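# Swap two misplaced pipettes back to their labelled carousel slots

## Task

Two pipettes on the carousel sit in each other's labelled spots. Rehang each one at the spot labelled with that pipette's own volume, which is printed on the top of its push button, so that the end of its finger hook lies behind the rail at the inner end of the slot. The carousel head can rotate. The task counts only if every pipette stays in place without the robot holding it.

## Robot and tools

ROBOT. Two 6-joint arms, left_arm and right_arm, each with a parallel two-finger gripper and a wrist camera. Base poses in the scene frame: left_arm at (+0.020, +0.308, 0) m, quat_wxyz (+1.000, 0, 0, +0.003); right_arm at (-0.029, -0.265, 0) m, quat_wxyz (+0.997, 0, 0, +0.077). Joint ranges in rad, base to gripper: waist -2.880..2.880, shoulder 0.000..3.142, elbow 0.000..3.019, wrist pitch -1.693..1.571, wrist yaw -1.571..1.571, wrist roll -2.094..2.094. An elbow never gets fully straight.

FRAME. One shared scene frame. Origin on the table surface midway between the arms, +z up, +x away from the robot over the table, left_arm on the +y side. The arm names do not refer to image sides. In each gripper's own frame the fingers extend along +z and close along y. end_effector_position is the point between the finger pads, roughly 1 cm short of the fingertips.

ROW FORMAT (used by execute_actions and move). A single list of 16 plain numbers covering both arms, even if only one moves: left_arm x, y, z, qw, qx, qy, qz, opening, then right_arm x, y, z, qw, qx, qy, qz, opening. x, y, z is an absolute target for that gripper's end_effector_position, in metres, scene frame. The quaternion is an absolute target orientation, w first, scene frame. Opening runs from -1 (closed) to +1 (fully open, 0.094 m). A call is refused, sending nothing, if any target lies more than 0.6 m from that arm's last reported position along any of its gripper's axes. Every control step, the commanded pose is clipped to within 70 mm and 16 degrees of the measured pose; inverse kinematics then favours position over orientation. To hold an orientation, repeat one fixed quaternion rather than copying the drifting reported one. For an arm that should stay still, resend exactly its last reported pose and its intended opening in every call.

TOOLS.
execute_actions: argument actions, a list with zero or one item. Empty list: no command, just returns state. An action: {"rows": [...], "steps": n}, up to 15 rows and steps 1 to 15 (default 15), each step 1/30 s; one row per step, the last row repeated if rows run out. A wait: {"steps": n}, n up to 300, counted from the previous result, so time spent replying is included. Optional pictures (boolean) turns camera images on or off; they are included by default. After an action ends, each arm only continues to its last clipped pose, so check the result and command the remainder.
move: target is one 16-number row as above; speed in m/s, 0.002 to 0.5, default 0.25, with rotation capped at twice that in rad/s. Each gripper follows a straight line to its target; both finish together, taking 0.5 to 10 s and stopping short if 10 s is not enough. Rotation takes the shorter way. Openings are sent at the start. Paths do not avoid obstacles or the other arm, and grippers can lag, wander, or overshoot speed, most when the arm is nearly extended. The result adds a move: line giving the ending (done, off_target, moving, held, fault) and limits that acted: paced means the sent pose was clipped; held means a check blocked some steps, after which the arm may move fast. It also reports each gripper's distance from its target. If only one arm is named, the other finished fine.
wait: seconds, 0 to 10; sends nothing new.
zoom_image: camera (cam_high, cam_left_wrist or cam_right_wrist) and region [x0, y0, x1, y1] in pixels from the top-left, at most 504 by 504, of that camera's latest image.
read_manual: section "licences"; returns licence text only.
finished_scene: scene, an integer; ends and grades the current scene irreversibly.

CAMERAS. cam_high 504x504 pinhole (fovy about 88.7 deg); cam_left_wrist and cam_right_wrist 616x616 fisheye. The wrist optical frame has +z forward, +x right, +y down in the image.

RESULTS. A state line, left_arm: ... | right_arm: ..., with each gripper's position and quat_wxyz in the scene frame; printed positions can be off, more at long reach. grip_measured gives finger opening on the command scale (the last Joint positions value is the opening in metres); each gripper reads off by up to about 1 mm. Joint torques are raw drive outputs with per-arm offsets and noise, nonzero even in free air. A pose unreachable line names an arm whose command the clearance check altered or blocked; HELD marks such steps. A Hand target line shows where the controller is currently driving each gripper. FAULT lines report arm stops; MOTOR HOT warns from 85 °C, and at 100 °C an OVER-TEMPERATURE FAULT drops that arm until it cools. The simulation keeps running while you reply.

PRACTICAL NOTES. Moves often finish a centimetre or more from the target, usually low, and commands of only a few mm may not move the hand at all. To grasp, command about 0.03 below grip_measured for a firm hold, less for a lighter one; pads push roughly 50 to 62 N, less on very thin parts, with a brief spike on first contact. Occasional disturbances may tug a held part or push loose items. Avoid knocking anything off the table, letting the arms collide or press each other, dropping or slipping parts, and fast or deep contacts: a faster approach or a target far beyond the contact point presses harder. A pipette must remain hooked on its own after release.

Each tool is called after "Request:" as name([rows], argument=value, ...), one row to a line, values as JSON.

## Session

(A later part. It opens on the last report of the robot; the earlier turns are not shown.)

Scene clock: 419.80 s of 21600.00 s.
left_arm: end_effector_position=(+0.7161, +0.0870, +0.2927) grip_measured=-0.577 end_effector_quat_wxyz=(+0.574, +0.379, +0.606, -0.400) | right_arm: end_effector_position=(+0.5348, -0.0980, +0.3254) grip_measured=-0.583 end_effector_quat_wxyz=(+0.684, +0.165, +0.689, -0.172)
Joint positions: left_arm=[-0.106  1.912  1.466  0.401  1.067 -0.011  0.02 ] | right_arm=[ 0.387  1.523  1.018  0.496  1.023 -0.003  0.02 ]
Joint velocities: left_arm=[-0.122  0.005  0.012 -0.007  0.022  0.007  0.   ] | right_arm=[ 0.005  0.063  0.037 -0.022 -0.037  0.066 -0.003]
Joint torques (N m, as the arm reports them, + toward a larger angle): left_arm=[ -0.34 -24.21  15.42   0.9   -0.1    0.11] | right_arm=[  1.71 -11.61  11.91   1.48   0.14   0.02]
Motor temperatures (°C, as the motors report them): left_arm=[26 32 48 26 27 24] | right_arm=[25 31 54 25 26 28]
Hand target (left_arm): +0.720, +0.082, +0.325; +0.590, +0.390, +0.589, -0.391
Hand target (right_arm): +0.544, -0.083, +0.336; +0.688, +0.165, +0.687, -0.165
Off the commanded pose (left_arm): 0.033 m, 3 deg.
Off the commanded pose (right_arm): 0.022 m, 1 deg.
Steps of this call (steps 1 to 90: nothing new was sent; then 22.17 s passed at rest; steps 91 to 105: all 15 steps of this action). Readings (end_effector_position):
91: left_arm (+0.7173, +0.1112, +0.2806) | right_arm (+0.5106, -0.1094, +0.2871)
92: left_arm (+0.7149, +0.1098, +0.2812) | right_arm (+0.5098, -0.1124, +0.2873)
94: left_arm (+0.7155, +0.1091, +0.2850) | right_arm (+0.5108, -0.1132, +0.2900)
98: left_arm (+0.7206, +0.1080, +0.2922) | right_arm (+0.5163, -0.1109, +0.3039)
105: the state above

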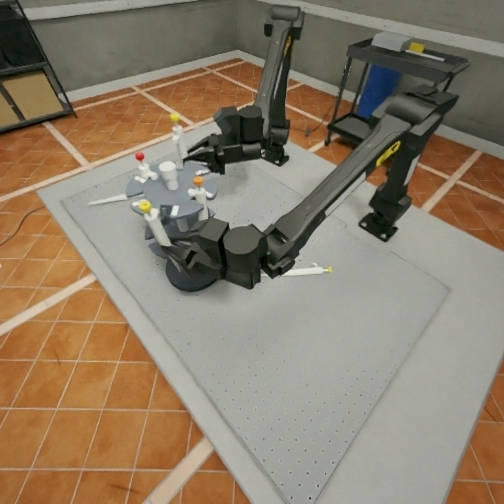

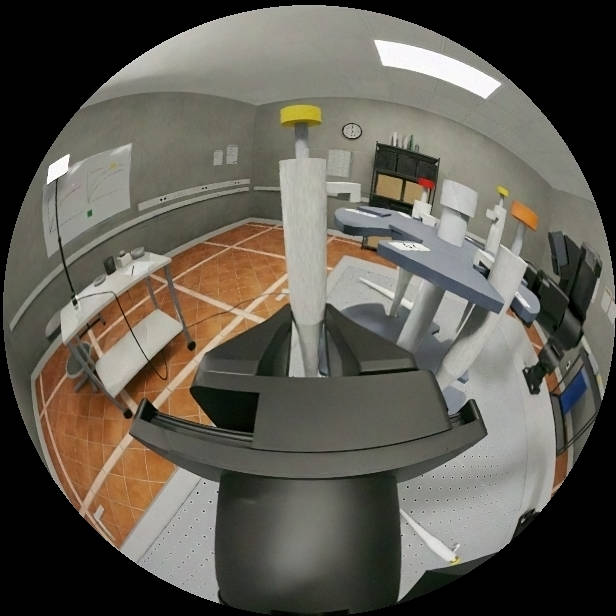

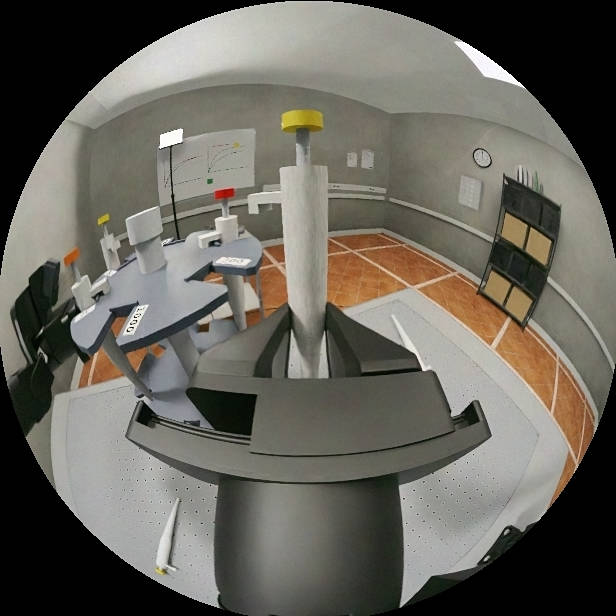

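Request:
execute_actions(actions=[])

Request:
zoom_image(camera="cam_left_wrist", region=[300, 160, 480, 290])

Scene clock: 424.73 s of 21600.00 s.
left_arm: end_effector_position=(+0.7145, +0.0817, +0.2927) grip_measured=-0.577 end_effector_quat_wxyz=(+0.573, +0.381, +0.605, -0.402) | right_arm: end_effector_position=(+0.5360, -0.0968, +0.3200) grip_measured=-0.583 end_effector_quat_wxyz=(+0.681, +0.162, +0.693, -0.175)
Joint positions: left_arm=[-0.114  1.912  1.466  0.401  1.066 -0.011  0.02 ] | right_arm=[ 0.388  1.532  1.018  0.491  1.023 -0.003  0.02 ]
Joint velocities: left_arm=[-0.005 -0.005 -0.007 -0.002 -0.066 -0.022 -0.001] | right_arm=[-0.015  0.005  0.007 -0.002 -0.081  0.037  0.001]
Joint torques (N m, as the arm reports them, + toward a larger angle): left_arm=[ -0.98 -24.51  15.33   0.9   -0.09   0.12] | right_arm=[  1.89 -11.83  11.89   1.52   0.11   0.06]
Motor temperatures (°C, as the motors report them): left_arm=[26 32 48 26 27 24] | right_arm=[25 31 55 25 26 28]
Hand target (left_arm): +0.720, +0.082, +0.325; +0.590, +0.390, +0.589, -0.391
Hand target (right_arm): +0.544, -0.083, +0.335; +0.688, +0.165, +0.687, -0.165
Off the commanded pose (left_arm): 0.033 m, 3 deg.
Off the commanded pose (right_arm): 0.023 m, 2 deg.
Steps of this call (steps 1 to 90: nothing new was sent; then 1.93 s passed at rest). Readings (end_effector_position):
1: left_arm (+0.7153, +0.0846, +0.2927) | right_arm (+0.5350, -0.0976, +0.3242)
2: left_arm (+0.7147, +0.0827, +0.2927) | right_arm (+0.5353, -0.0972, +0.3229)
4: left_arm (+0.7144, +0.0817, +0.2927) | right_arm (+0.5358, -0.0969, +0.3210)
8: left_arm (+0.7145, +0.0817, +0.2927) | right_arm (+0.5360, -0.0968, +0.3200)
90: the state above

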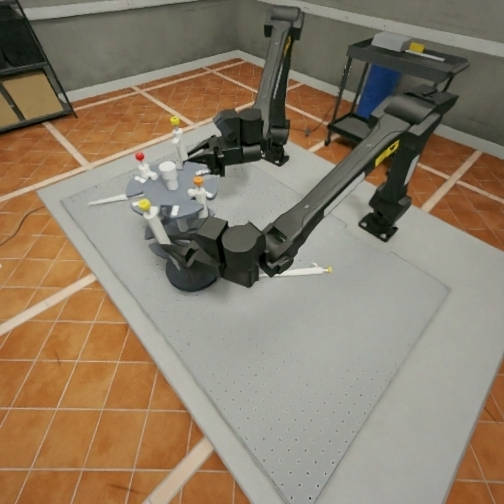

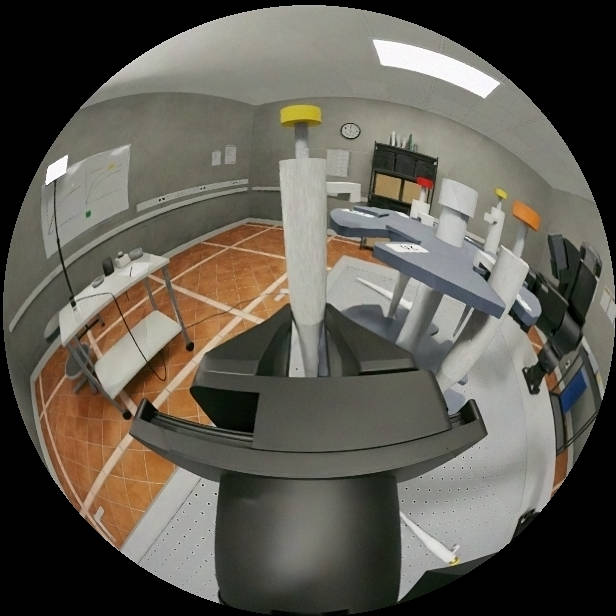

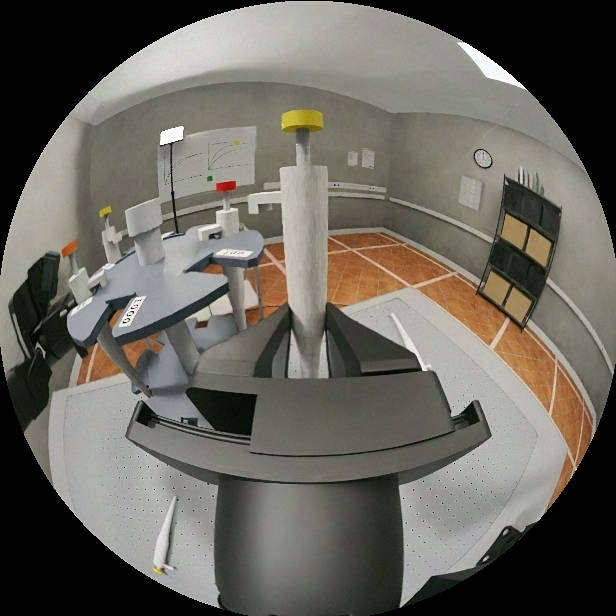

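Region (300, 160, 480, 290) of cam_left_wrist's 616x616 image, scaled by 2.800, with more detail than that image has.

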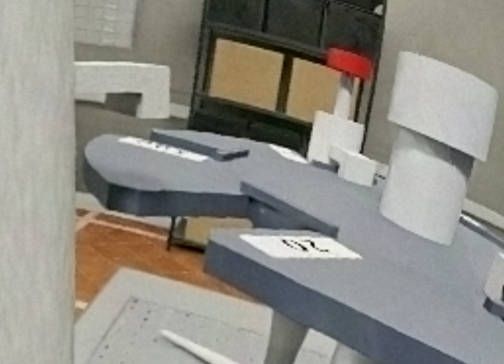

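Request:
zoom_image(camera="cam_high", region=[125, 170, 205, 250])

Region (125, 170, 205, 250) of cam_high's 504x504 image, scaled by 6.300, with more detail than that image has.

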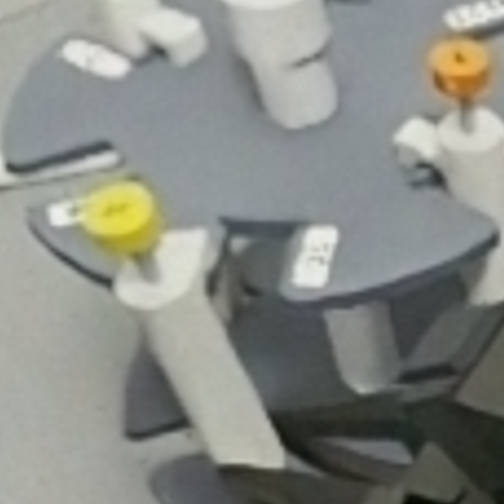

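Request:
execute_actions([
  {"rows": [[0.714, 0.092, 0.322, 0.606, 0.399, 0.573, -0.382, -0.63, 0.540, -0.094, 0.31, 0.6876, 0.1651, 0.6876, -0.1651, -0.64], [0.714, 0.092, 0.322, 0.606, 0.399, 0.573, -0.382, -0.63, 0.540, -0.094, 0.296, 0.6876, 0.1651, 0.6876, -0.1651, -0.64]], "steps": 15},
])

Request:
zoom_image(camera="cam_high", region=[125, 120, 225, 250])

Request:
zoom_image(camera="cam_right_wrist", region=[130, 170, 310, 300])

Scene clock: 466.90 s of 21600.00 s.
left_arm: end_effector_position=(+0.7144, +0.0869, +0.3020) grip_measured=-0.577 end_effector_quat_wxyz=(+0.588, +0.390, +0.589, -0.394) | right_arm: end_effector_position=(+0.5383, -0.0947, +0.2975) grip_measured=-0.583 end_effector_quat_wxyz=(+0.682, +0.160, +0.692, -0.172)
Joint positions: left_arm=[-0.105  1.909  1.466  0.445  1.076 -0.009  0.02 ] | right_arm=[ 0.388  1.57   0.993  0.558  1.016 -0.003  0.02 ]
Joint velocities: left_arm=[-0.015 -0.005  0.002  0.002 -0.037  0.037 -0.001] | right_arm=[-0.005 -0.005 -0.017  0.032 -0.007  0.022 -0.001]
Joint torques (N m, as the arm reports them, + toward a larger angle): left_arm=[ -0.21 -24.06  11.92   2.32   0.08   0.1 ] | right_arm=[  0.7  -12.46   7.69   3.5   -0.18   0.08]
Motor temperatures (°C, as the motors report them): left_arm=[26 33 49 26 27 24] | right_arm=[25 30 55 25 26 28]
Hand target (left_arm): +0.714, +0.092, +0.322; +0.606, +0.399, +0.573, -0.382
Hand target (right_arm): +0.540, -0.094, +0.296; +0.687, +0.165, +0.688, -0.165
Off the commanded pose (left_arm): 0.021 m, 3 deg.
Off the commanded pose (right_arm): 0.002 m, 1 deg.
Steps of this call (steps 1 to 90: nothing new was sent; then 38.67 s passed at rest; steps 91 to 105: all 15 steps of this action). Readings (end_effector_position):
91: left_arm (+0.7140, +0.0817, +0.2935) | right_arm (+0.5362, -0.0964, +0.3202)
92: left_arm (+0.7135, +0.0817, +0.2951) | right_arm (+0.5364, -0.0960, +0.3198)
94: left_arm (+0.7136, +0.0827, +0.2980) | right_arm (+0.5363, -0.0960, +0.3169)
98: left_arm (+0.7140, +0.0856, +0.3017) | right_arm (+0.5373, -0.0953, +0.3028)
105: the state above

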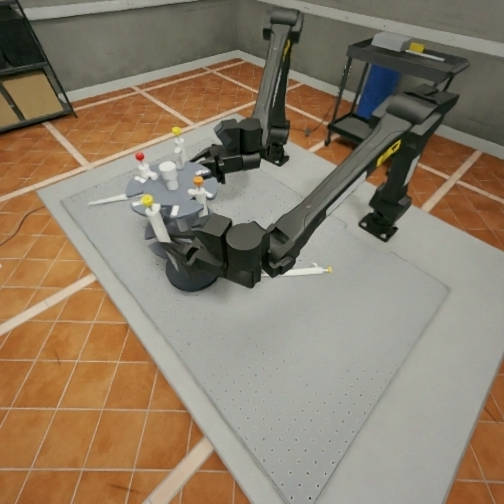

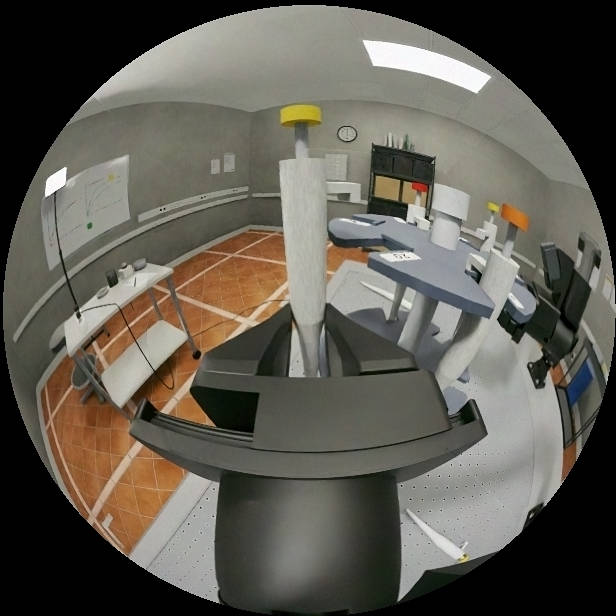

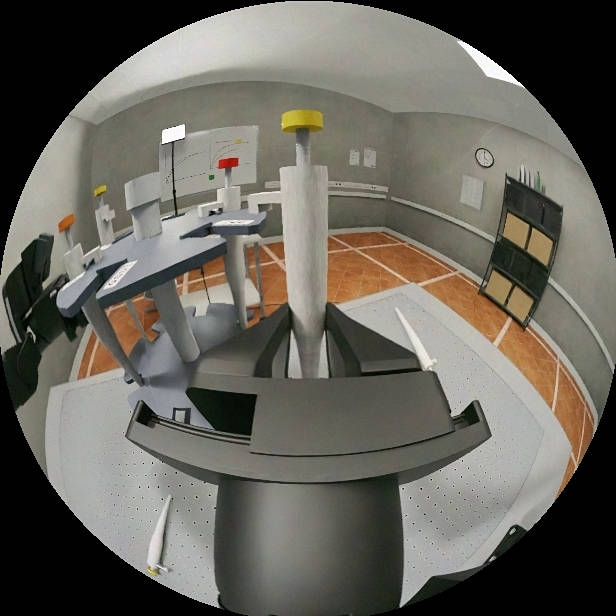

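Region (125, 120, 225, 250) of cam_high's 504x504 image, scaled by 3.877, with more detail than that image has; it fills the left 388 columns of this view, and the rest is white.

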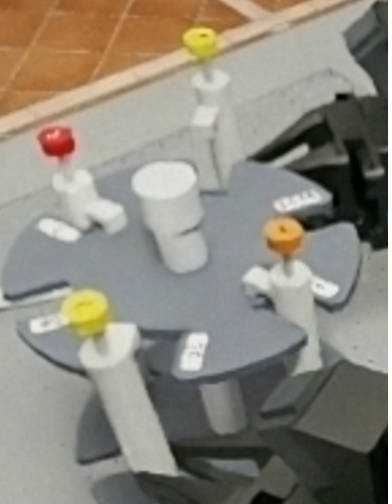

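Region (130, 170, 310, 300) of cam_right_wrist's 616x616 image, scaled by 2.800, with more detail than that image has.

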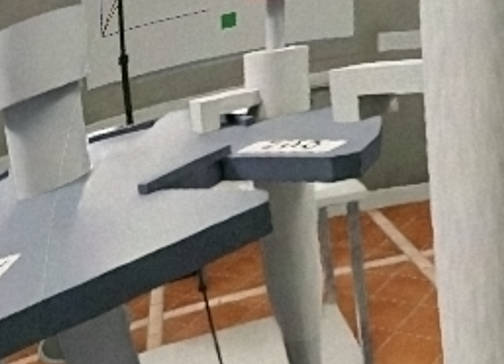

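Request:
execute_actions(actions=[])

Scene clock: 477.77 s of 21600.00 s.
left_arm: end_effector_position=(+0.7144, +0.0869, +0.3020) grip_measured=-0.577 end_effector_quat_wxyz=(+0.588, +0.390, +0.589, -0.394) | right_arm: end_effector_position=(+0.5383, -0.0947, +0.2975) grip_measured=-0.583 end_effector_quat_wxyz=(+0.682, +0.160, +0.692, -0.172)
Joint positions: left_arm=[-0.105  1.909  1.466  0.445  1.076 -0.009  0.02 ] | right_arm=[ 0.388  1.57   0.993  0.558  1.016 -0.003  0.02 ]
Joint velocities: left_arm=[-0.015 -0.005 -0.017  0.007 -0.066  0.125 -0.001] | right_arm=[-0.015 -0.015  0.022  0.002 -0.051  0.022  0.001]
Joint torques (N m, as the arm reports them, + toward a larger angle): left_arm=[ -0.31 -24.87  11.75   2.34   0.1    0.1 ] | right_arm=[  0.92 -12.78   7.81   3.7   -0.16   0.1 ]
Motor temperatures (°C, as the motors report them): left_arm=[26 33 47 26 27 24] | right_arm=[25 31 53 25 26 28]
Hand target (left_arm): +0.714, +0.092, +0.322; +0.606, +0.399, +0.573, -0.382
Hand target (right_arm): +0.540, -0.094, +0.296; +0.687, +0.165, +0.688, -0.165
Off the commanded pose (left_arm): 0.021 m, 3 deg.
Off the commanded pose (right_arm): 0.002 m, 1 deg.
Steps of this call (steps 1 to 90: nothing new was sent; then 7.87 s passed at rest). Readings (end_effector_position):
1: left_arm (+0.7144, +0.0869, +0.3020) | right_arm (+0.5383, -0.0947, +0.2975)
2: left_arm (+0.7144, +0.0869, +0.3020) | right_arm (+0.5383, -0.0947, +0.2975)
4: left_arm (+0.7144, +0.0869, +0.3020) | right_arm (+0.5383, -0.0947, +0.2975)
8: left_arm (+0.7144, +0.0869, +0.3020) | right_arm (+0.5383, -0.0947, +0.2975)
90: the state above

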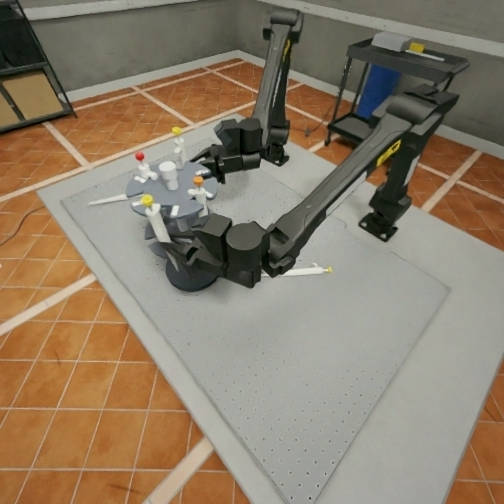

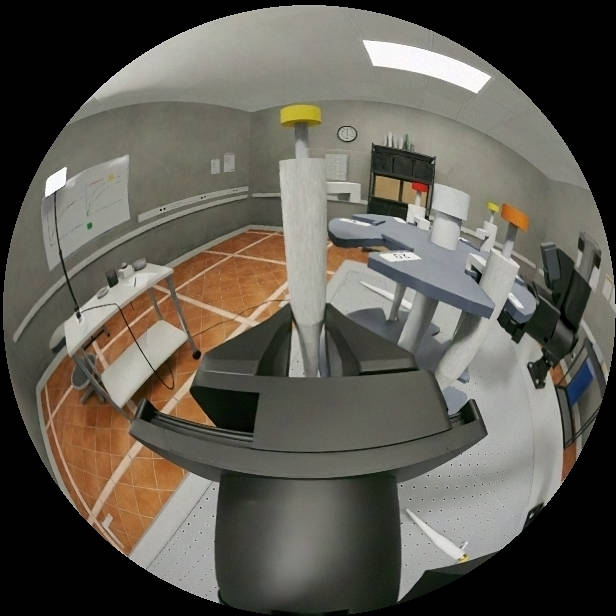

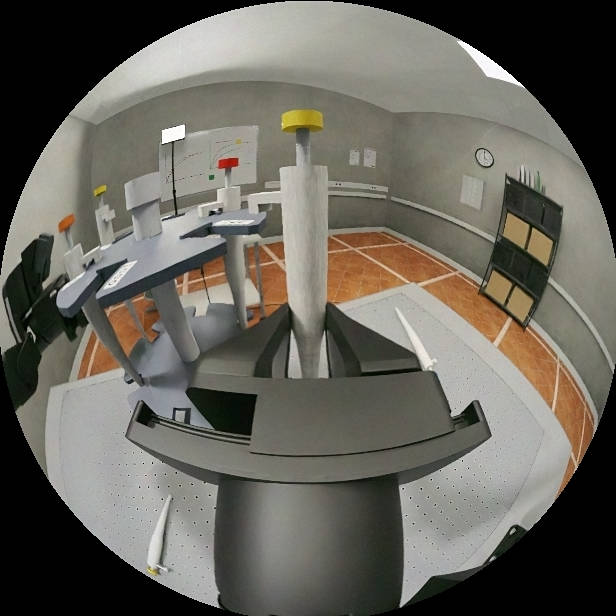

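Request:
zoom_image(camera="cam_high", region=[100, 110, 260, 270])

Request:
zoom_image(camera="cam_left_wrist", region=[260, 140, 560, 380])

Region (100, 110, 260, 270) of cam_high's 504x504 image, scaled by 3.150, with more detail than that image has.

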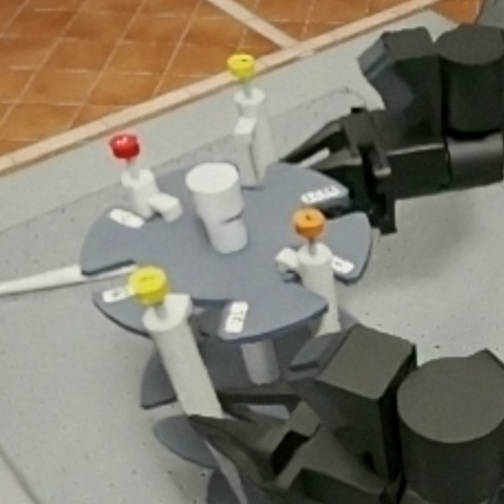

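Region (260, 140, 560, 380) of cam_left_wrist's 616x616 image, scaled by 1.680, with more detail than that image has; it fills the top 403 rows of this view, and the rest is white.

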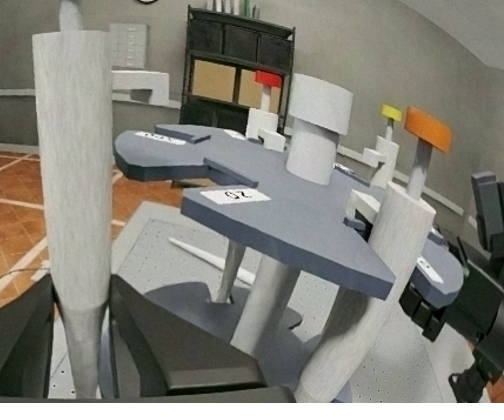

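Request:
execute_actions([
  {"rows": [[0.710,0.096,0.318,0.606,0.399,0.573,-0.382,-0.63, 0.548,-0.081,0.303,0.6876,0.1651,0.6876,-0.1651,-0.64],[0.710,0.096,0.318,0.606,0.399,0.573,-0.382,-0.63, 0.548,-0.081,0.303,0.6876,0.1651,0.6876,-0.1651,-0.64],[0.710,0.096,0.318,0.606,0.399,0.573,-0.382,-0.63, 0.548,-0.081,0.303,0.6876,0.1651,0.6876,-0.1651,-0.64],[0.710,0.096,0.318,0.606,0.399,0.573,-0.382,-0.63, 0.548,-0.081,0.303,0.6876,0.1651,0.6876,-0.1651,-0.64],[0.710,0.096,0.318,0.606,0.399,0.573,-0.382,-0.63, 0.548,-0.081,0.303,0.6876,0.1651,0.6876,-0.1651,-0.64],[0.710,0.096,0.318,0.606,0.399,0.573,-0.382,-0.63, 0.556,-0.069,0.303,0.6876,0.1651,0.6876,-0.1651,-0.64]], "steps": 15},
])

Request:
zoom_image(camera="cam_high", region=[100, 110, 260, 270])

Scene clock: 495.87 s of 21600.00 s.
left_arm: end_effector_position=(+0.7143, +0.0900, +0.3054) grip_measured=-0.577 end_effector_quat_wxyz=(+0.592, +0.392, +0.585, -0.391) | right_arm: end_effector_position=(+0.5438, -0.0846, +0.2806) grip_measured=-0.583 end_effector_quat_wxyz=(+0.675, +0.155, +0.699, -0.181)
Joint positions: left_arm=[-0.1    1.907  1.466  0.459  1.081 -0.009  0.02 ] | right_arm=[ 0.401  1.615  1.01   0.558  1.034 -0.003  0.02 ]
Joint velocities: left_arm=[-0.005 -0.005 -0.002 -0.017  0.022  0.007 -0.   ] | right_arm=[-0.015 -0.015 -0.007 -0.007  0.081 -0.022 -0.   ]
Joint torques (N m, as the arm reports them, + toward a larger angle): left_arm=[  0.14 -24.72  10.01   2.32   0.06   0.1 ] | right_arm=[  1.95 -13.45  12.35   2.1    0.13   0.09]
Motor temperatures (°C, as the motors report them): left_arm=[26 34 46 27 27 24] | right_arm=[25 31 51 25 26 28]
Hand target (left_arm): +0.710, +0.096, +0.318; +0.606, +0.399, +0.573, -0.382
Hand target (right_arm): +0.554, -0.070, +0.303; +0.688, +0.165, +0.687, -0.165
Off the commanded pose (left_arm): 0.015 m, 2 deg.
Off the commanded pose (right_arm): 0.030 m, 3 deg.
Steps of this call (steps 1 to 90: nothing new was sent; then 14.60 s passed at rest; steps 91 to 105: all 15 steps of this action). Readings (end_effector_position):
91: left_arm (+0.7141, +0.0868, +0.3022) | right_arm (+0.5382, -0.0950, +0.2971)
92: left_arm (+0.7138, +0.0869, +0.3027) | right_arm (+0.5381, -0.0953, +0.2967)
94: left_arm (+0.7138, +0.0876, +0.3037) | right_arm (+0.5385, -0.0952, +0.2946)
98: left_arm (+0.7141, +0.0892, +0.3050) | right_arm (+0.5413, -0.0927, +0.2889)
105: the state above

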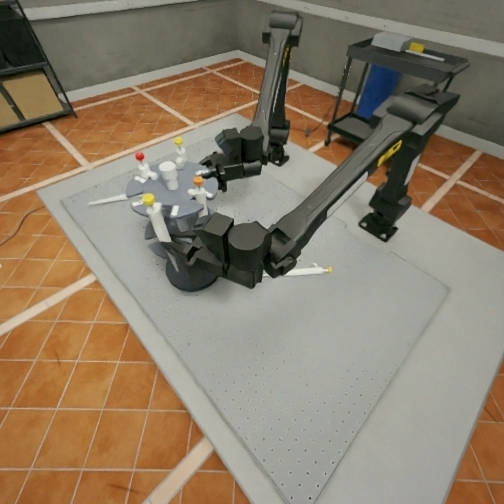

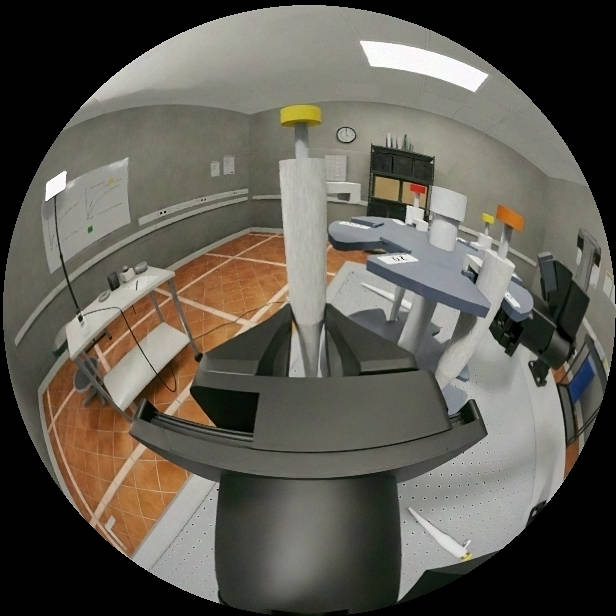

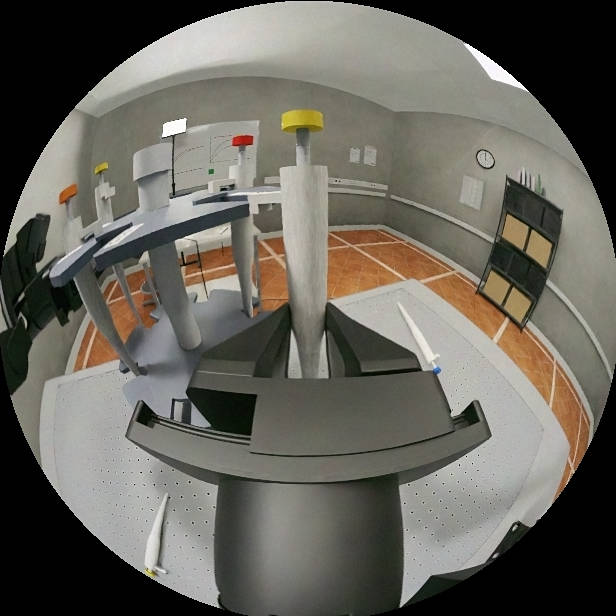

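Region (100, 110, 260, 270) of cam_high's 504x504 image, scaled by 3.150, with more detail than that image has.

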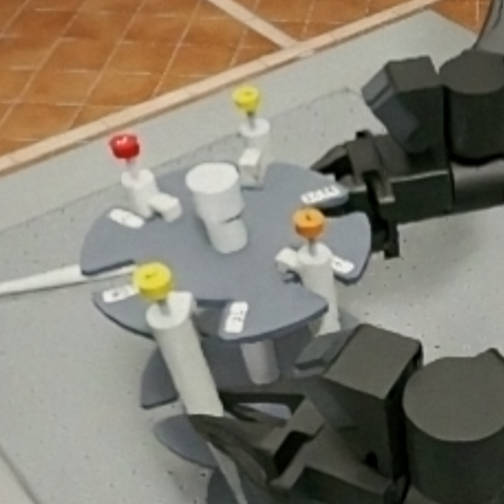

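Request:
execute_actions(actions=[])

Scene clock: 497.30 s of 21600.00 s.
left_arm: end_effector_position=(+0.7142, +0.0900, +0.3054) grip_measured=-0.577 end_effector_quat_wxyz=(+0.592, +0.393, +0.585, -0.392) | right_arm: end_effector_position=(+0.5439, -0.0846, +0.2808) grip_measured=-0.583 end_effector_quat_wxyz=(+0.675, +0.155, +0.699, -0.181)
Joint positions: left_arm=[-0.1    1.907  1.466  0.459  1.082 -0.009  0.02 ] | right_arm=[ 0.401  1.615  1.01   0.558  1.034 -0.003  0.02 ]
Joint velocities: left_arm=[ 0.005  0.005  0.007  0.002 -0.037  0.037 -0.   ] | right_arm=[ 0.005 -0.015  0.002 -0.017 -0.066 -0.007  0.   ]
Joint torques (N m, as the arm reports them, + toward a larger angle): left_arm=[ -0.45 -25.08  10.03   2.22   0.05   0.09] | right_arm=[  1.87 -12.79  12.26   2.16   0.13   0.06]
Motor temperatures (°C, as the motors report them): left_arm=[26 34 46 27 27 24] | right_arm=[25 31 51 25 26 28]
Hand target (left_arm): +0.710, +0.096, +0.318; +0.606, +0.399, +0.573, -0.382
Hand target (right_arm): +0.554, -0.070, +0.303; +0.688, +0.165, +0.688, -0.165
Off the commanded pose (left_arm): 0.015 m, 2 deg.
Off the commanded pose (right_arm): 0.030 m, 3 deg.
Steps of this call (steps 1 to 43: nothing new was sent). Readings (end_effector_position):
1: left_arm (+0.7143, +0.0900, +0.3054) | right_arm (+0.5438, -0.0846, +0.2806)
2: left_arm (+0.7143, +0.0900, +0.3054) | right_arm (+0.5439, -0.0846, +0.2808)
4: left_arm (+0.7142, +0.0900, +0.3054) | right_arm (+0.5439, -0.0846, +0.2808)
8: left_arm (+0.7142, +0.0900, +0.3054) | right_arm (+0.5439, -0.0846, +0.2808)
43: the state above

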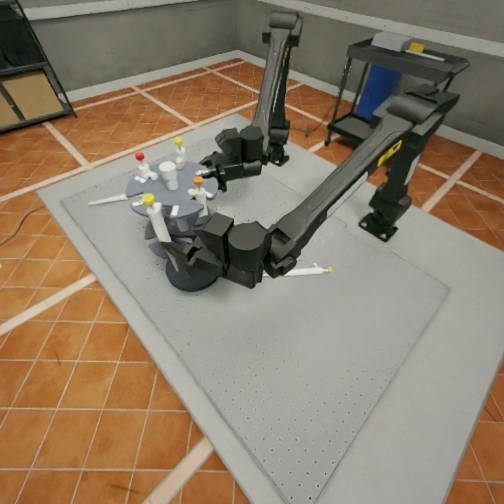

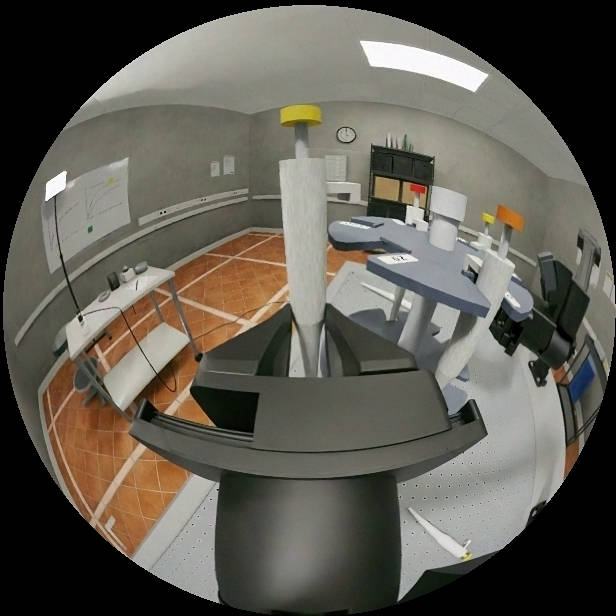

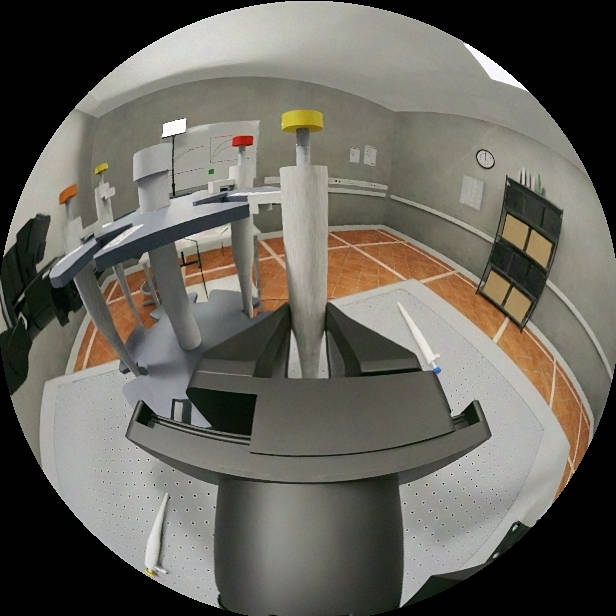

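Request:
execute_actions([
  {"rows": [[0.710,0.096,0.318,0.606,0.399,0.573,-0.382,-0.63, 0.550,-0.078,0.325,0.6876,0.1651,0.6876,-0.1651,-0.64]], "steps": 15},
], pictures=false)

Scene clock: 501.13 s of 21600.00 s.
left_arm: end_effector_position=(+0.7142, +0.0900, +0.3054) grip_measured=-0.577 end_effector_quat_wxyz=(+0.592, +0.393, +0.585, -0.392) | right_arm: end_effector_position=(+0.5424, -0.0854, +0.2803) grip_measured=-0.583 end_effector_quat_wxyz=(+0.668, +0.148, +0.705, -0.187)
Joint positions: left_arm=[-0.1    1.907  1.466  0.459  1.082 -0.009  0.02 ] | right_arm=[ 0.401  1.605  1.01   0.52   1.033 -0.003  0.02 ]
Joint velocities: left_arm=[-0.015  0.005 -0.002 -0.027  0.051  0.037 -0.001] | right_arm=[-0.005 -0.015 -0.017  0.002  0.051  0.022  0.001]
Joint torques (N m, as the arm reports them, + toward a larger angle): left_arm=[ -0.03 -25.14   9.93   2.37   0.04   0.11] | right_arm=[  0.67 -17.07  11.92   1.34  -0.12   0.05]
Motor temperatures (°C, as the motors report them): left_arm=[26 34 45 27 27 24] | right_arm=[25 31 52 25 26 28]
Hand target (left_arm): +0.710, +0.096, +0.318; +0.606, +0.399, +0.573, -0.382
Hand target (right_arm): +0.547, -0.080, +0.325; +0.688, +0.165, +0.687, -0.165
Off the commanded pose (left_arm): 0.015 m, 2 deg.
Off the commanded pose (right_arm): 0.046 m, 4 deg.
Steps of this call (steps 1 to 90: nothing new was sent; then 0.33 s passed at rest; steps 91 to 105: all 15 steps of this action). Readings (end_effector_position):
91: left_arm (+0.7142, +0.0900, +0.3054) | right_arm (+0.5439, -0.0846, +0.2802)
92: left_arm (+0.7142, +0.0900, +0.3054) | right_arm (+0.5436, -0.0847, +0.2796)
94: left_arm (+0.7142, +0.0900, +0.3054) | right_arm (+0.5432, -0.0850, +0.2791)
98: left_arm (+0.7142, +0.0900, +0.3054) | right_arm (+0.5425, -0.0853, +0.2802)
105: the state above

Request:
execute_actions([
  {"rows": [[0.710,0.096,0.318,0.606,0.399,0.573,-0.382,-0.63, 0.532,-0.100,0.295,0.6876,0.1651,0.6876,-0.1651,-0.64],[0.710,0.096,0.318,0.606,0.399,0.573,-0.382,-0.63, 0.532,-0.100,0.295,0.6876,0.1651,0.6876,-0.1651,-0.64],[0.710,0.096,0.318,0.606,0.399,0.573,-0.382,-0.63, 0.532,-0.100,0.295,0.6876,0.1651,0.6876,-0.1651,-0.64],[0.710,0.096,0.318,0.606,0.399,0.573,-0.382,-0.63, 0.532,-0.100,0.295,0.6876,0.1651,0.6876,-0.1651,-0.64],[0.710,0.096,0.318,0.606,0.399,0.573,-0.382,-0.63, 0.532,-0.100,0.295,0.6876,0.1651,0.6876,-0.1651,-0.64],[0.710,0.096,0.318,0.606,0.399,0.573,-0.382,-0.63, 0.532,-0.100,0.295,0.6876,0.1651,0.6876,-0.1651,-0.64],[0.710,0.096,0.318,0.606,0.399,0.573,-0.382,-0.63, 0.532,-0.100,0.295,0.6876,0.1651,0.6876,-0.1651,-0.64],[0.710,0.096,0.318,0.606,0.399,0.573,-0.382,-0.63, 0.535,-0.098,0.33,0.6876,0.1651,0.6876,-0.1651,-0.64]], "steps": 15},
])

Scene clock: 507.53 s of 21600.00 s.
left_arm: end_effector_position=(+0.7142, +0.0900, +0.3054) grip_measured=-0.577 end_effector_quat_wxyz=(+0.592, +0.393, +0.585, -0.392) | right_arm: end_effector_position=(+0.5257, -0.0944, +0.2955) grip_measured=-0.583 end_effector_quat_wxyz=(+0.675, +0.148, +0.701, -0.175)
Joint positions: left_arm=[-0.1    1.907  1.466  0.459  1.082 -0.009  0.02 ] | right_arm=[ 0.4    1.536  0.962  0.523  1.014 -0.003  0.02 ]
Joint velocities: left_arm=[-0.015 -0.015  0.007  0.002  0.007 -0.037  0.   ] | right_arm=[-0.005 -0.161  0.017 -0.046 -0.051 -0.037 -0.001]
Joint torques (N m, as the arm reports them, + toward a larger angle): left_arm=[ -0.03 -24.95   9.88   2.37   0.06   0.08] | right_arm=[  0.12 -14.91  11.35   1.35  -0.11   0.01]
Motor temperatures (°C, as the motors report them): left_arm=[26 34 45 27 27 24] | right_arm=[25 31 53 25 26 28]
Hand target (left_arm): +0.710, +0.096, +0.318; +0.606, +0.399, +0.573, -0.382
Hand target (right_arm): +0.533, -0.099, +0.330; +0.688, +0.165, +0.687, -0.165
Off the commanded pose (left_arm): 0.015 m, 2 deg.
Off the commanded pose (right_arm): 0.036 m, 3 deg.
Steps of this call (steps 1 to 90: nothing new was sent; then 2.90 s passed at rest; steps 91 to 105: all 15 steps of this action). Readings (end_effector_position):
91: left_arm (+0.7142, +0.0900, +0.3054) | right_arm (+0.5421, -0.0847, +0.2798)
92: left_arm (+0.7142, +0.0900, +0.3054) | right_arm (+0.5405, -0.0850, +0.2793)
94: left_arm (+0.7142, +0.0900, +0.3054) | right_arm (+0.5357, -0.0881, +0.2757)
98: left_arm (+0.7142, +0.0900, +0.3054) | right_arm (+0.5329, -0.0899, +0.2728)
105: the state above

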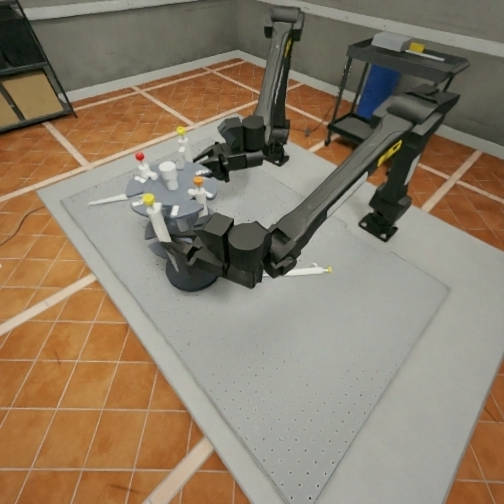

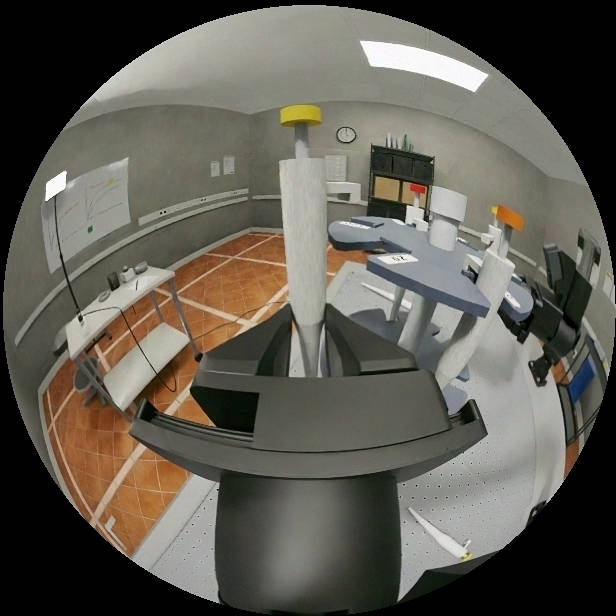

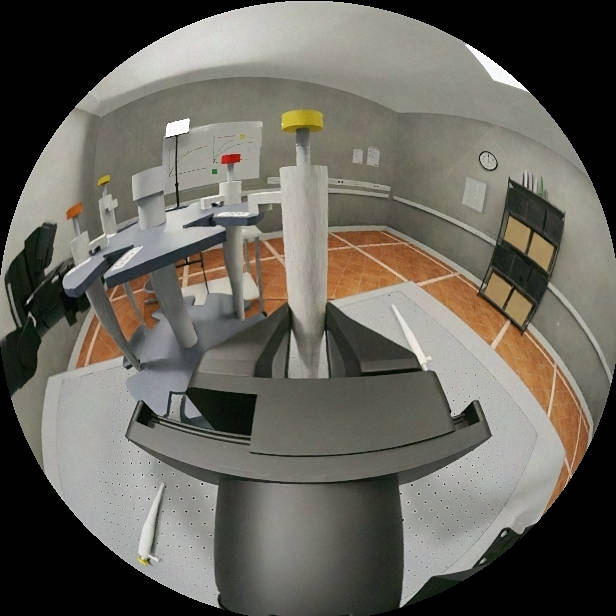

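Request:
execute_actions([
  {"rows": [[0.710,0.096,0.318,0.606,0.399,0.573,-0.382,-0.63, 0.538,-0.094,0.33,0.6876,0.1651,0.6876,-0.1651,-0.64],[0.710,0.096,0.318,0.606,0.399,0.573,-0.382,-0.63, 0.541,-0.090,0.33,0.6876,0.1651,0.6876,-0.1651,-0.64],[0.710,0.096,0.318,0.606,0.399,0.573,-0.382,-0.63, 0.544,-0.086,0.33,0.6876,0.1651,0.6876,-0.1651,-0.64],[0.710,0.096,0.318,0.606,0.399,0.573,-0.382,-0.63, 0.547,-0.082,0.33,0.6876,0.1651,0.6876,-0.1651,-0.64],[0.710,0.096,0.318,0.606,0.399,0.573,-0.382,-0.63, 0.550,-0.078,0.33,0.6876,0.1651,0.6876,-0.1651,-0.64],[0.710,0.096,0.318,0.606,0.399,0.573,-0.382,-0.63, 0.553,-0.074,0.33,0.6876,0.1651,0.6876,-0.1651,-0.64],[0.710,0.096,0.318,0.606,0.399,0.573,-0.382,-0.63, 0.556,-0.071,0.33,0.6876,0.1651,0.6876,-0.1651,-0.64]], "steps": 15},
], pictures=false)

Scene clock: 515.67 s of 21600.00 s.
left_arm: end_effector_position=(+0.7142, +0.0900, +0.3054) grip_measured=-0.577 end_effector_quat_wxyz=(+0.592, +0.393, +0.585, -0.392) | right_arm: end_effector_position=(+0.5447, -0.0843, +0.3148) grip_measured=-0.583 end_effector_quat_wxyz=(+0.681, +0.160, +0.693, -0.174)
Joint positions: left_arm=[-0.1    1.907  1.466  0.459  1.082 -0.009  0.02 ] | right_arm=[ 0.4    1.571  1.049  0.5    1.03  -0.003  0.02 ]
Joint velocities: left_arm=[-0.015 -0.005 -0.007 -0.012 -0.007  0.022  0.001] | right_arm=[-0.005  0.005  0.007 -0.012 -0.022 -0.037  0.001]
Joint torques (N m, as the arm reports them, + toward a larger angle): left_arm=[ -0.03 -25.13  10.02   2.26   0.08   0.12] | right_arm=[  1.21 -12.24  12.17   1.46   0.15   0.05]
Motor temperatures (°C, as the motors report them): left_arm=[26 34 45 27 27 24] | right_arm=[25 31 54 25 26 28]
Hand target (left_arm): +0.710, +0.096, +0.318; +0.606, +0.399, +0.573, -0.382
Hand target (right_arm): +0.555, -0.072, +0.330; +0.688, +0.165, +0.687, -0.165
Off the commanded pose (left_arm): 0.015 m, 2 deg.
Off the commanded pose (right_arm): 0.023 m, 1 deg.
Steps of this call (steps 1 to 90: nothing new was sent; then 4.63 s passed at rest; steps 91 to 105: all 15 steps of this action). Readings (end_effector_position):
91: left_arm (+0.7142, +0.0900, +0.3054) | right_arm (+0.5247, -0.0950, +0.2985)
92: left_arm (+0.7142, +0.0900, +0.3054) | right_arm (+0.5248, -0.0949, +0.2985)
94: left_arm (+0.7142, +0.0900, +0.3054) | right_arm (+0.5257, -0.0949, +0.3003)
98: left_arm (+0.7142, +0.0900, +0.3054) | right_arm (+0.5361, -0.0896, +0.3119)
105: the state above

Request:
execute_actions([
  {"rows": [[0.710,0.096,0.318,0.606,0.399,0.573,-0.382,-0.63, 0.559,-0.066,0.325,0.6876,0.1651,0.6876,-0.1651,-0.64],[0.710,0.096,0.318,0.606,0.399,0.573,-0.382,-0.63, 0.562,-0.062,0.322,0.6876,0.1651,0.6876,-0.1651,-0.64],[0.710,0.096,0.318,0.606,0.399,0.573,-0.382,-0.63, 0.565,-0.058,0.320,0.6876,0.1651,0.6876,-0.1651,-0.64],[0.710,0.096,0.318,0.606,0.399,0.573,-0.382,-0.63, 0.567,-0.055,0.318,0.6876,0.1651,0.6876,-0.1651,-0.64]], "steps": 15},
])

Request:
zoom_image(camera="cam_high", region=[100, 110, 260, 270])

Scene clock: 525.03 s of 21600.00 s.
left_arm: end_effector_position=(+0.7142, +0.0900, +0.3054) grip_measured=-0.577 end_effector_quat_wxyz=(+0.592, +0.393, +0.585, -0.392) | right_arm: end_effector_position=(+0.5566, -0.0701, +0.2922) grip_measured=-0.583 end_effector_quat_wxyz=(+0.672, +0.152, +0.701, -0.184)
Joint positions: left_arm=[-0.1    1.907  1.466  0.459  1.082 -0.009  0.02 ] | right_arm=[ 0.412  1.638  1.081  0.499  1.045 -0.003  0.02 ]
Joint velocities: left_arm=[ 0.005 -0.005 -0.007 -0.007 -0.007 -0.007 -0.   ] | right_arm=[-0.005 -0.015  0.002 -0.012  0.007  0.022  0.001]
Joint torques (N m, as the arm reports them, + toward a larger angle): left_arm=[ -0.02 -24.94  10.     2.28   0.07   0.11] | right_arm=[  1.9  -14.29  12.31   2.44   0.12   0.07]
Motor temperatures (°C, as the motors report them): left_arm=[26 34 44 27 27 24] | right_arm=[25 31 55 25 26 28]
Hand target (left_arm): +0.710, +0.096, +0.318; +0.606, +0.399, +0.573, -0.382
Hand target (right_arm): +0.565, -0.056, +0.318; +0.688, +0.165, +0.688, -0.165
Off the commanded pose (left_arm): 0.015 m, 2 deg.
Off the commanded pose (right_arm): 0.032 m, 4 deg.
Steps of this call (steps 1 to 90: nothing new was sent; then 5.87 s passed at rest; steps 91 to 105: all 15 steps of this action). Readings (end_effector_position):
91: left_arm (+0.7142, +0.0900, +0.3054) | right_arm (+0.5447, -0.0845, +0.3138)
92: left_arm (+0.7142, +0.0900, +0.3054) | right_arm (+0.5451, -0.0844, +0.3130)
94: left_arm (+0.7142, +0.0900, +0.3054) | right_arm (+0.5484, -0.0820, +0.3101)
98: left_arm (+0.7142, +0.0900, +0.3054) | right_arm (+0.5556, -0.0728, +0.2979)
105: the state above

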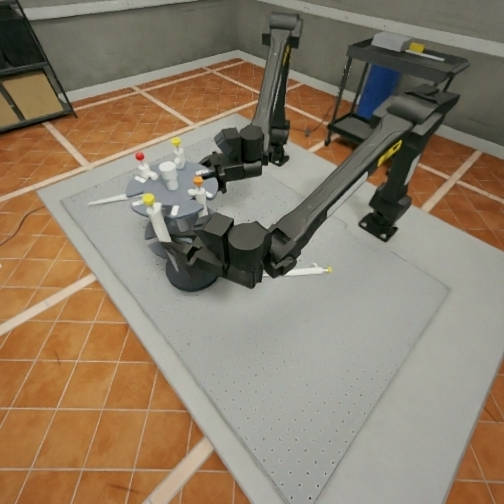

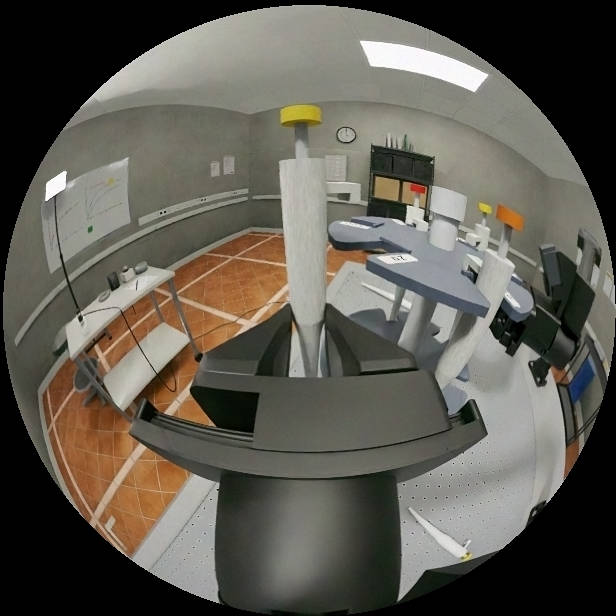

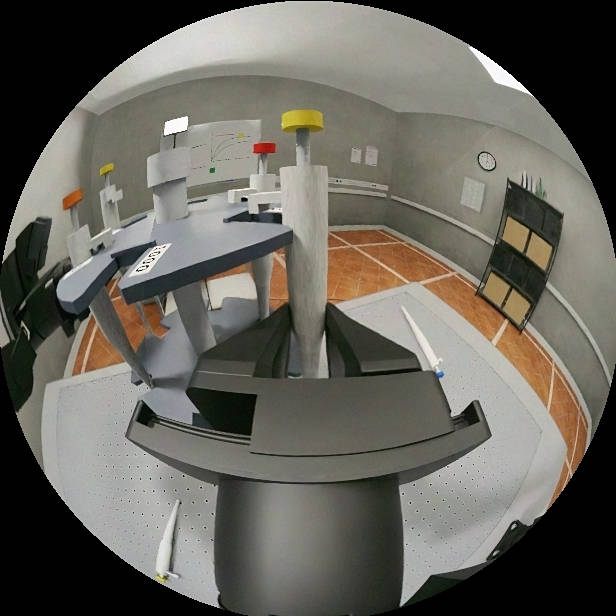

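Region (100, 110, 260, 270) of cam_high's 504x504 image, scaled by 3.150, with more detail than that image has.

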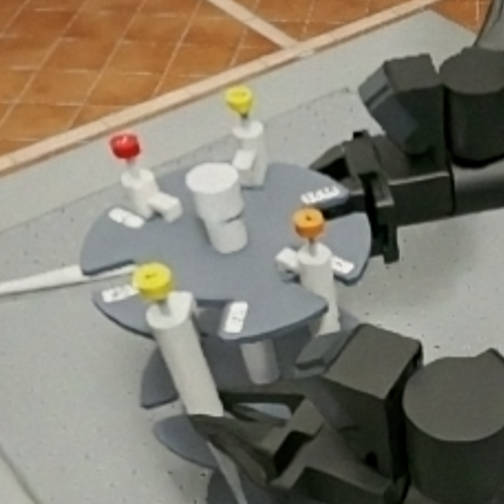

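Request:
execute_actions([
  {"rows": [[0.710,0.096,0.318,0.606,0.399,0.573,-0.382,-0.63, 0.567,-0.055,0.325,0.7112,0.1592,0.6632,-0.1707,-0.64],[0.710,0.096,0.318,0.606,0.399,0.573,-0.382,-0.63, 0.567,-0.055,0.325,0.7112,0.1592,0.6632,-0.1707,-0.64],[0.710,0.096,0.318,0.606,0.399,0.573,-0.382,-0.63, 0.567,-0.055,0.325,0.7112,0.1592,0.6632,-0.1707,-0.64],[0.710,0.096,0.318,0.606,0.399,0.573,-0.382,-0.63, 0.567,-0.055,0.325,0.7112,0.1592,0.6632,-0.1707,-0.64],[0.710,0.096,0.318,0.606,0.399,0.573,-0.382,-0.63, 0.570,-0.052,0.326,0.7112,0.1592,0.6632,-0.1707,-0.64],[0.710,0.096,0.318,0.606,0.399,0.573,-0.382,-0.63, 0.572,-0.049,0.327,0.7112,0.1592,0.6632,-0.1707,-0.64],[0.710,0.096,0.318,0.606,0.399,0.573,-0.382,-0.63, 0.574,-0.046,0.328,0.7112,0.1592,0.6632,-0.1707,-0.64],[0.710,0.096,0.318,0.606,0.399,0.573,-0.382,-0.63, 0.577,-0.043,0.328,0.7112,0.1592,0.6632,-0.1707,-0.64]], "steps": 15},
], pictures=false)

Scene clock: 532.93 s of 21600.00 s.
left_arm: end_effector_position=(+0.7142, +0.0900, +0.3054) grip_measured=-0.577 end_effector_quat_wxyz=(+0.592, +0.393, +0.585, -0.392) | right_arm: end_effector_position=(+0.5672, -0.0619, +0.3046) grip_measured=-0.583 end_effector_quat_wxyz=(+0.694, +0.152, +0.678, -0.188)
Joint positions: left_arm=[-0.1    1.907  1.466  0.459  1.082 -0.009  0.02 ] | right_arm=[ 0.415  1.682  1.114  0.636  1.053 -0.104  0.02 ]
Joint velocities: left_arm=[-0.005 -0.015 -0.007 -0.007 -0.007 -0.022  0.001] | right_arm=[ 0.015  0.034 -0.002  0.007 -0.051 -0.037  0.   ]
Joint torques (N m, as the arm reports them, + toward a larger angle): left_arm=[  0.08 -24.74   9.98   2.27   0.04   0.11] | right_arm=[  1.74 -14.31  12.34   3.51  -0.04  -0.14]
Motor temperatures (°C, as the motors report them): left_arm=[26 34 44 27 27 24] | right_arm=[25 31 55 25 26 28]
Hand target (left_arm): +0.710, +0.096, +0.318; +0.606, +0.399, +0.573, -0.382
Hand target (right_arm): +0.575, -0.044, +0.328; +0.711, +0.159, +0.663, -0.171
Off the commanded pose (left_arm): 0.015 m, 2 deg.
Off the commanded pose (right_arm): 0.032 m, 3 deg.
Steps of this call (steps 1 to 90: nothing new was sent; then 4.40 s passed at rest; steps 91 to 105: all 15 steps of this action). Readings (end_effector_position):
91: left_arm (+0.7142, +0.0900, +0.3054) | right_arm (+0.5568, -0.0701, +0.2947)
92: left_arm (+0.7142, +0.0900, +0.3054) | right_arm (+0.5574, -0.0698, +0.2983)
94: left_arm (+0.7142, +0.0900, +0.3054) | right_arm (+0.5576, -0.0697, +0.3056)
98: left_arm (+0.7142, +0.0900, +0.3054) | right_arm (+0.5599, -0.0684, +0.3100)
105: the state above


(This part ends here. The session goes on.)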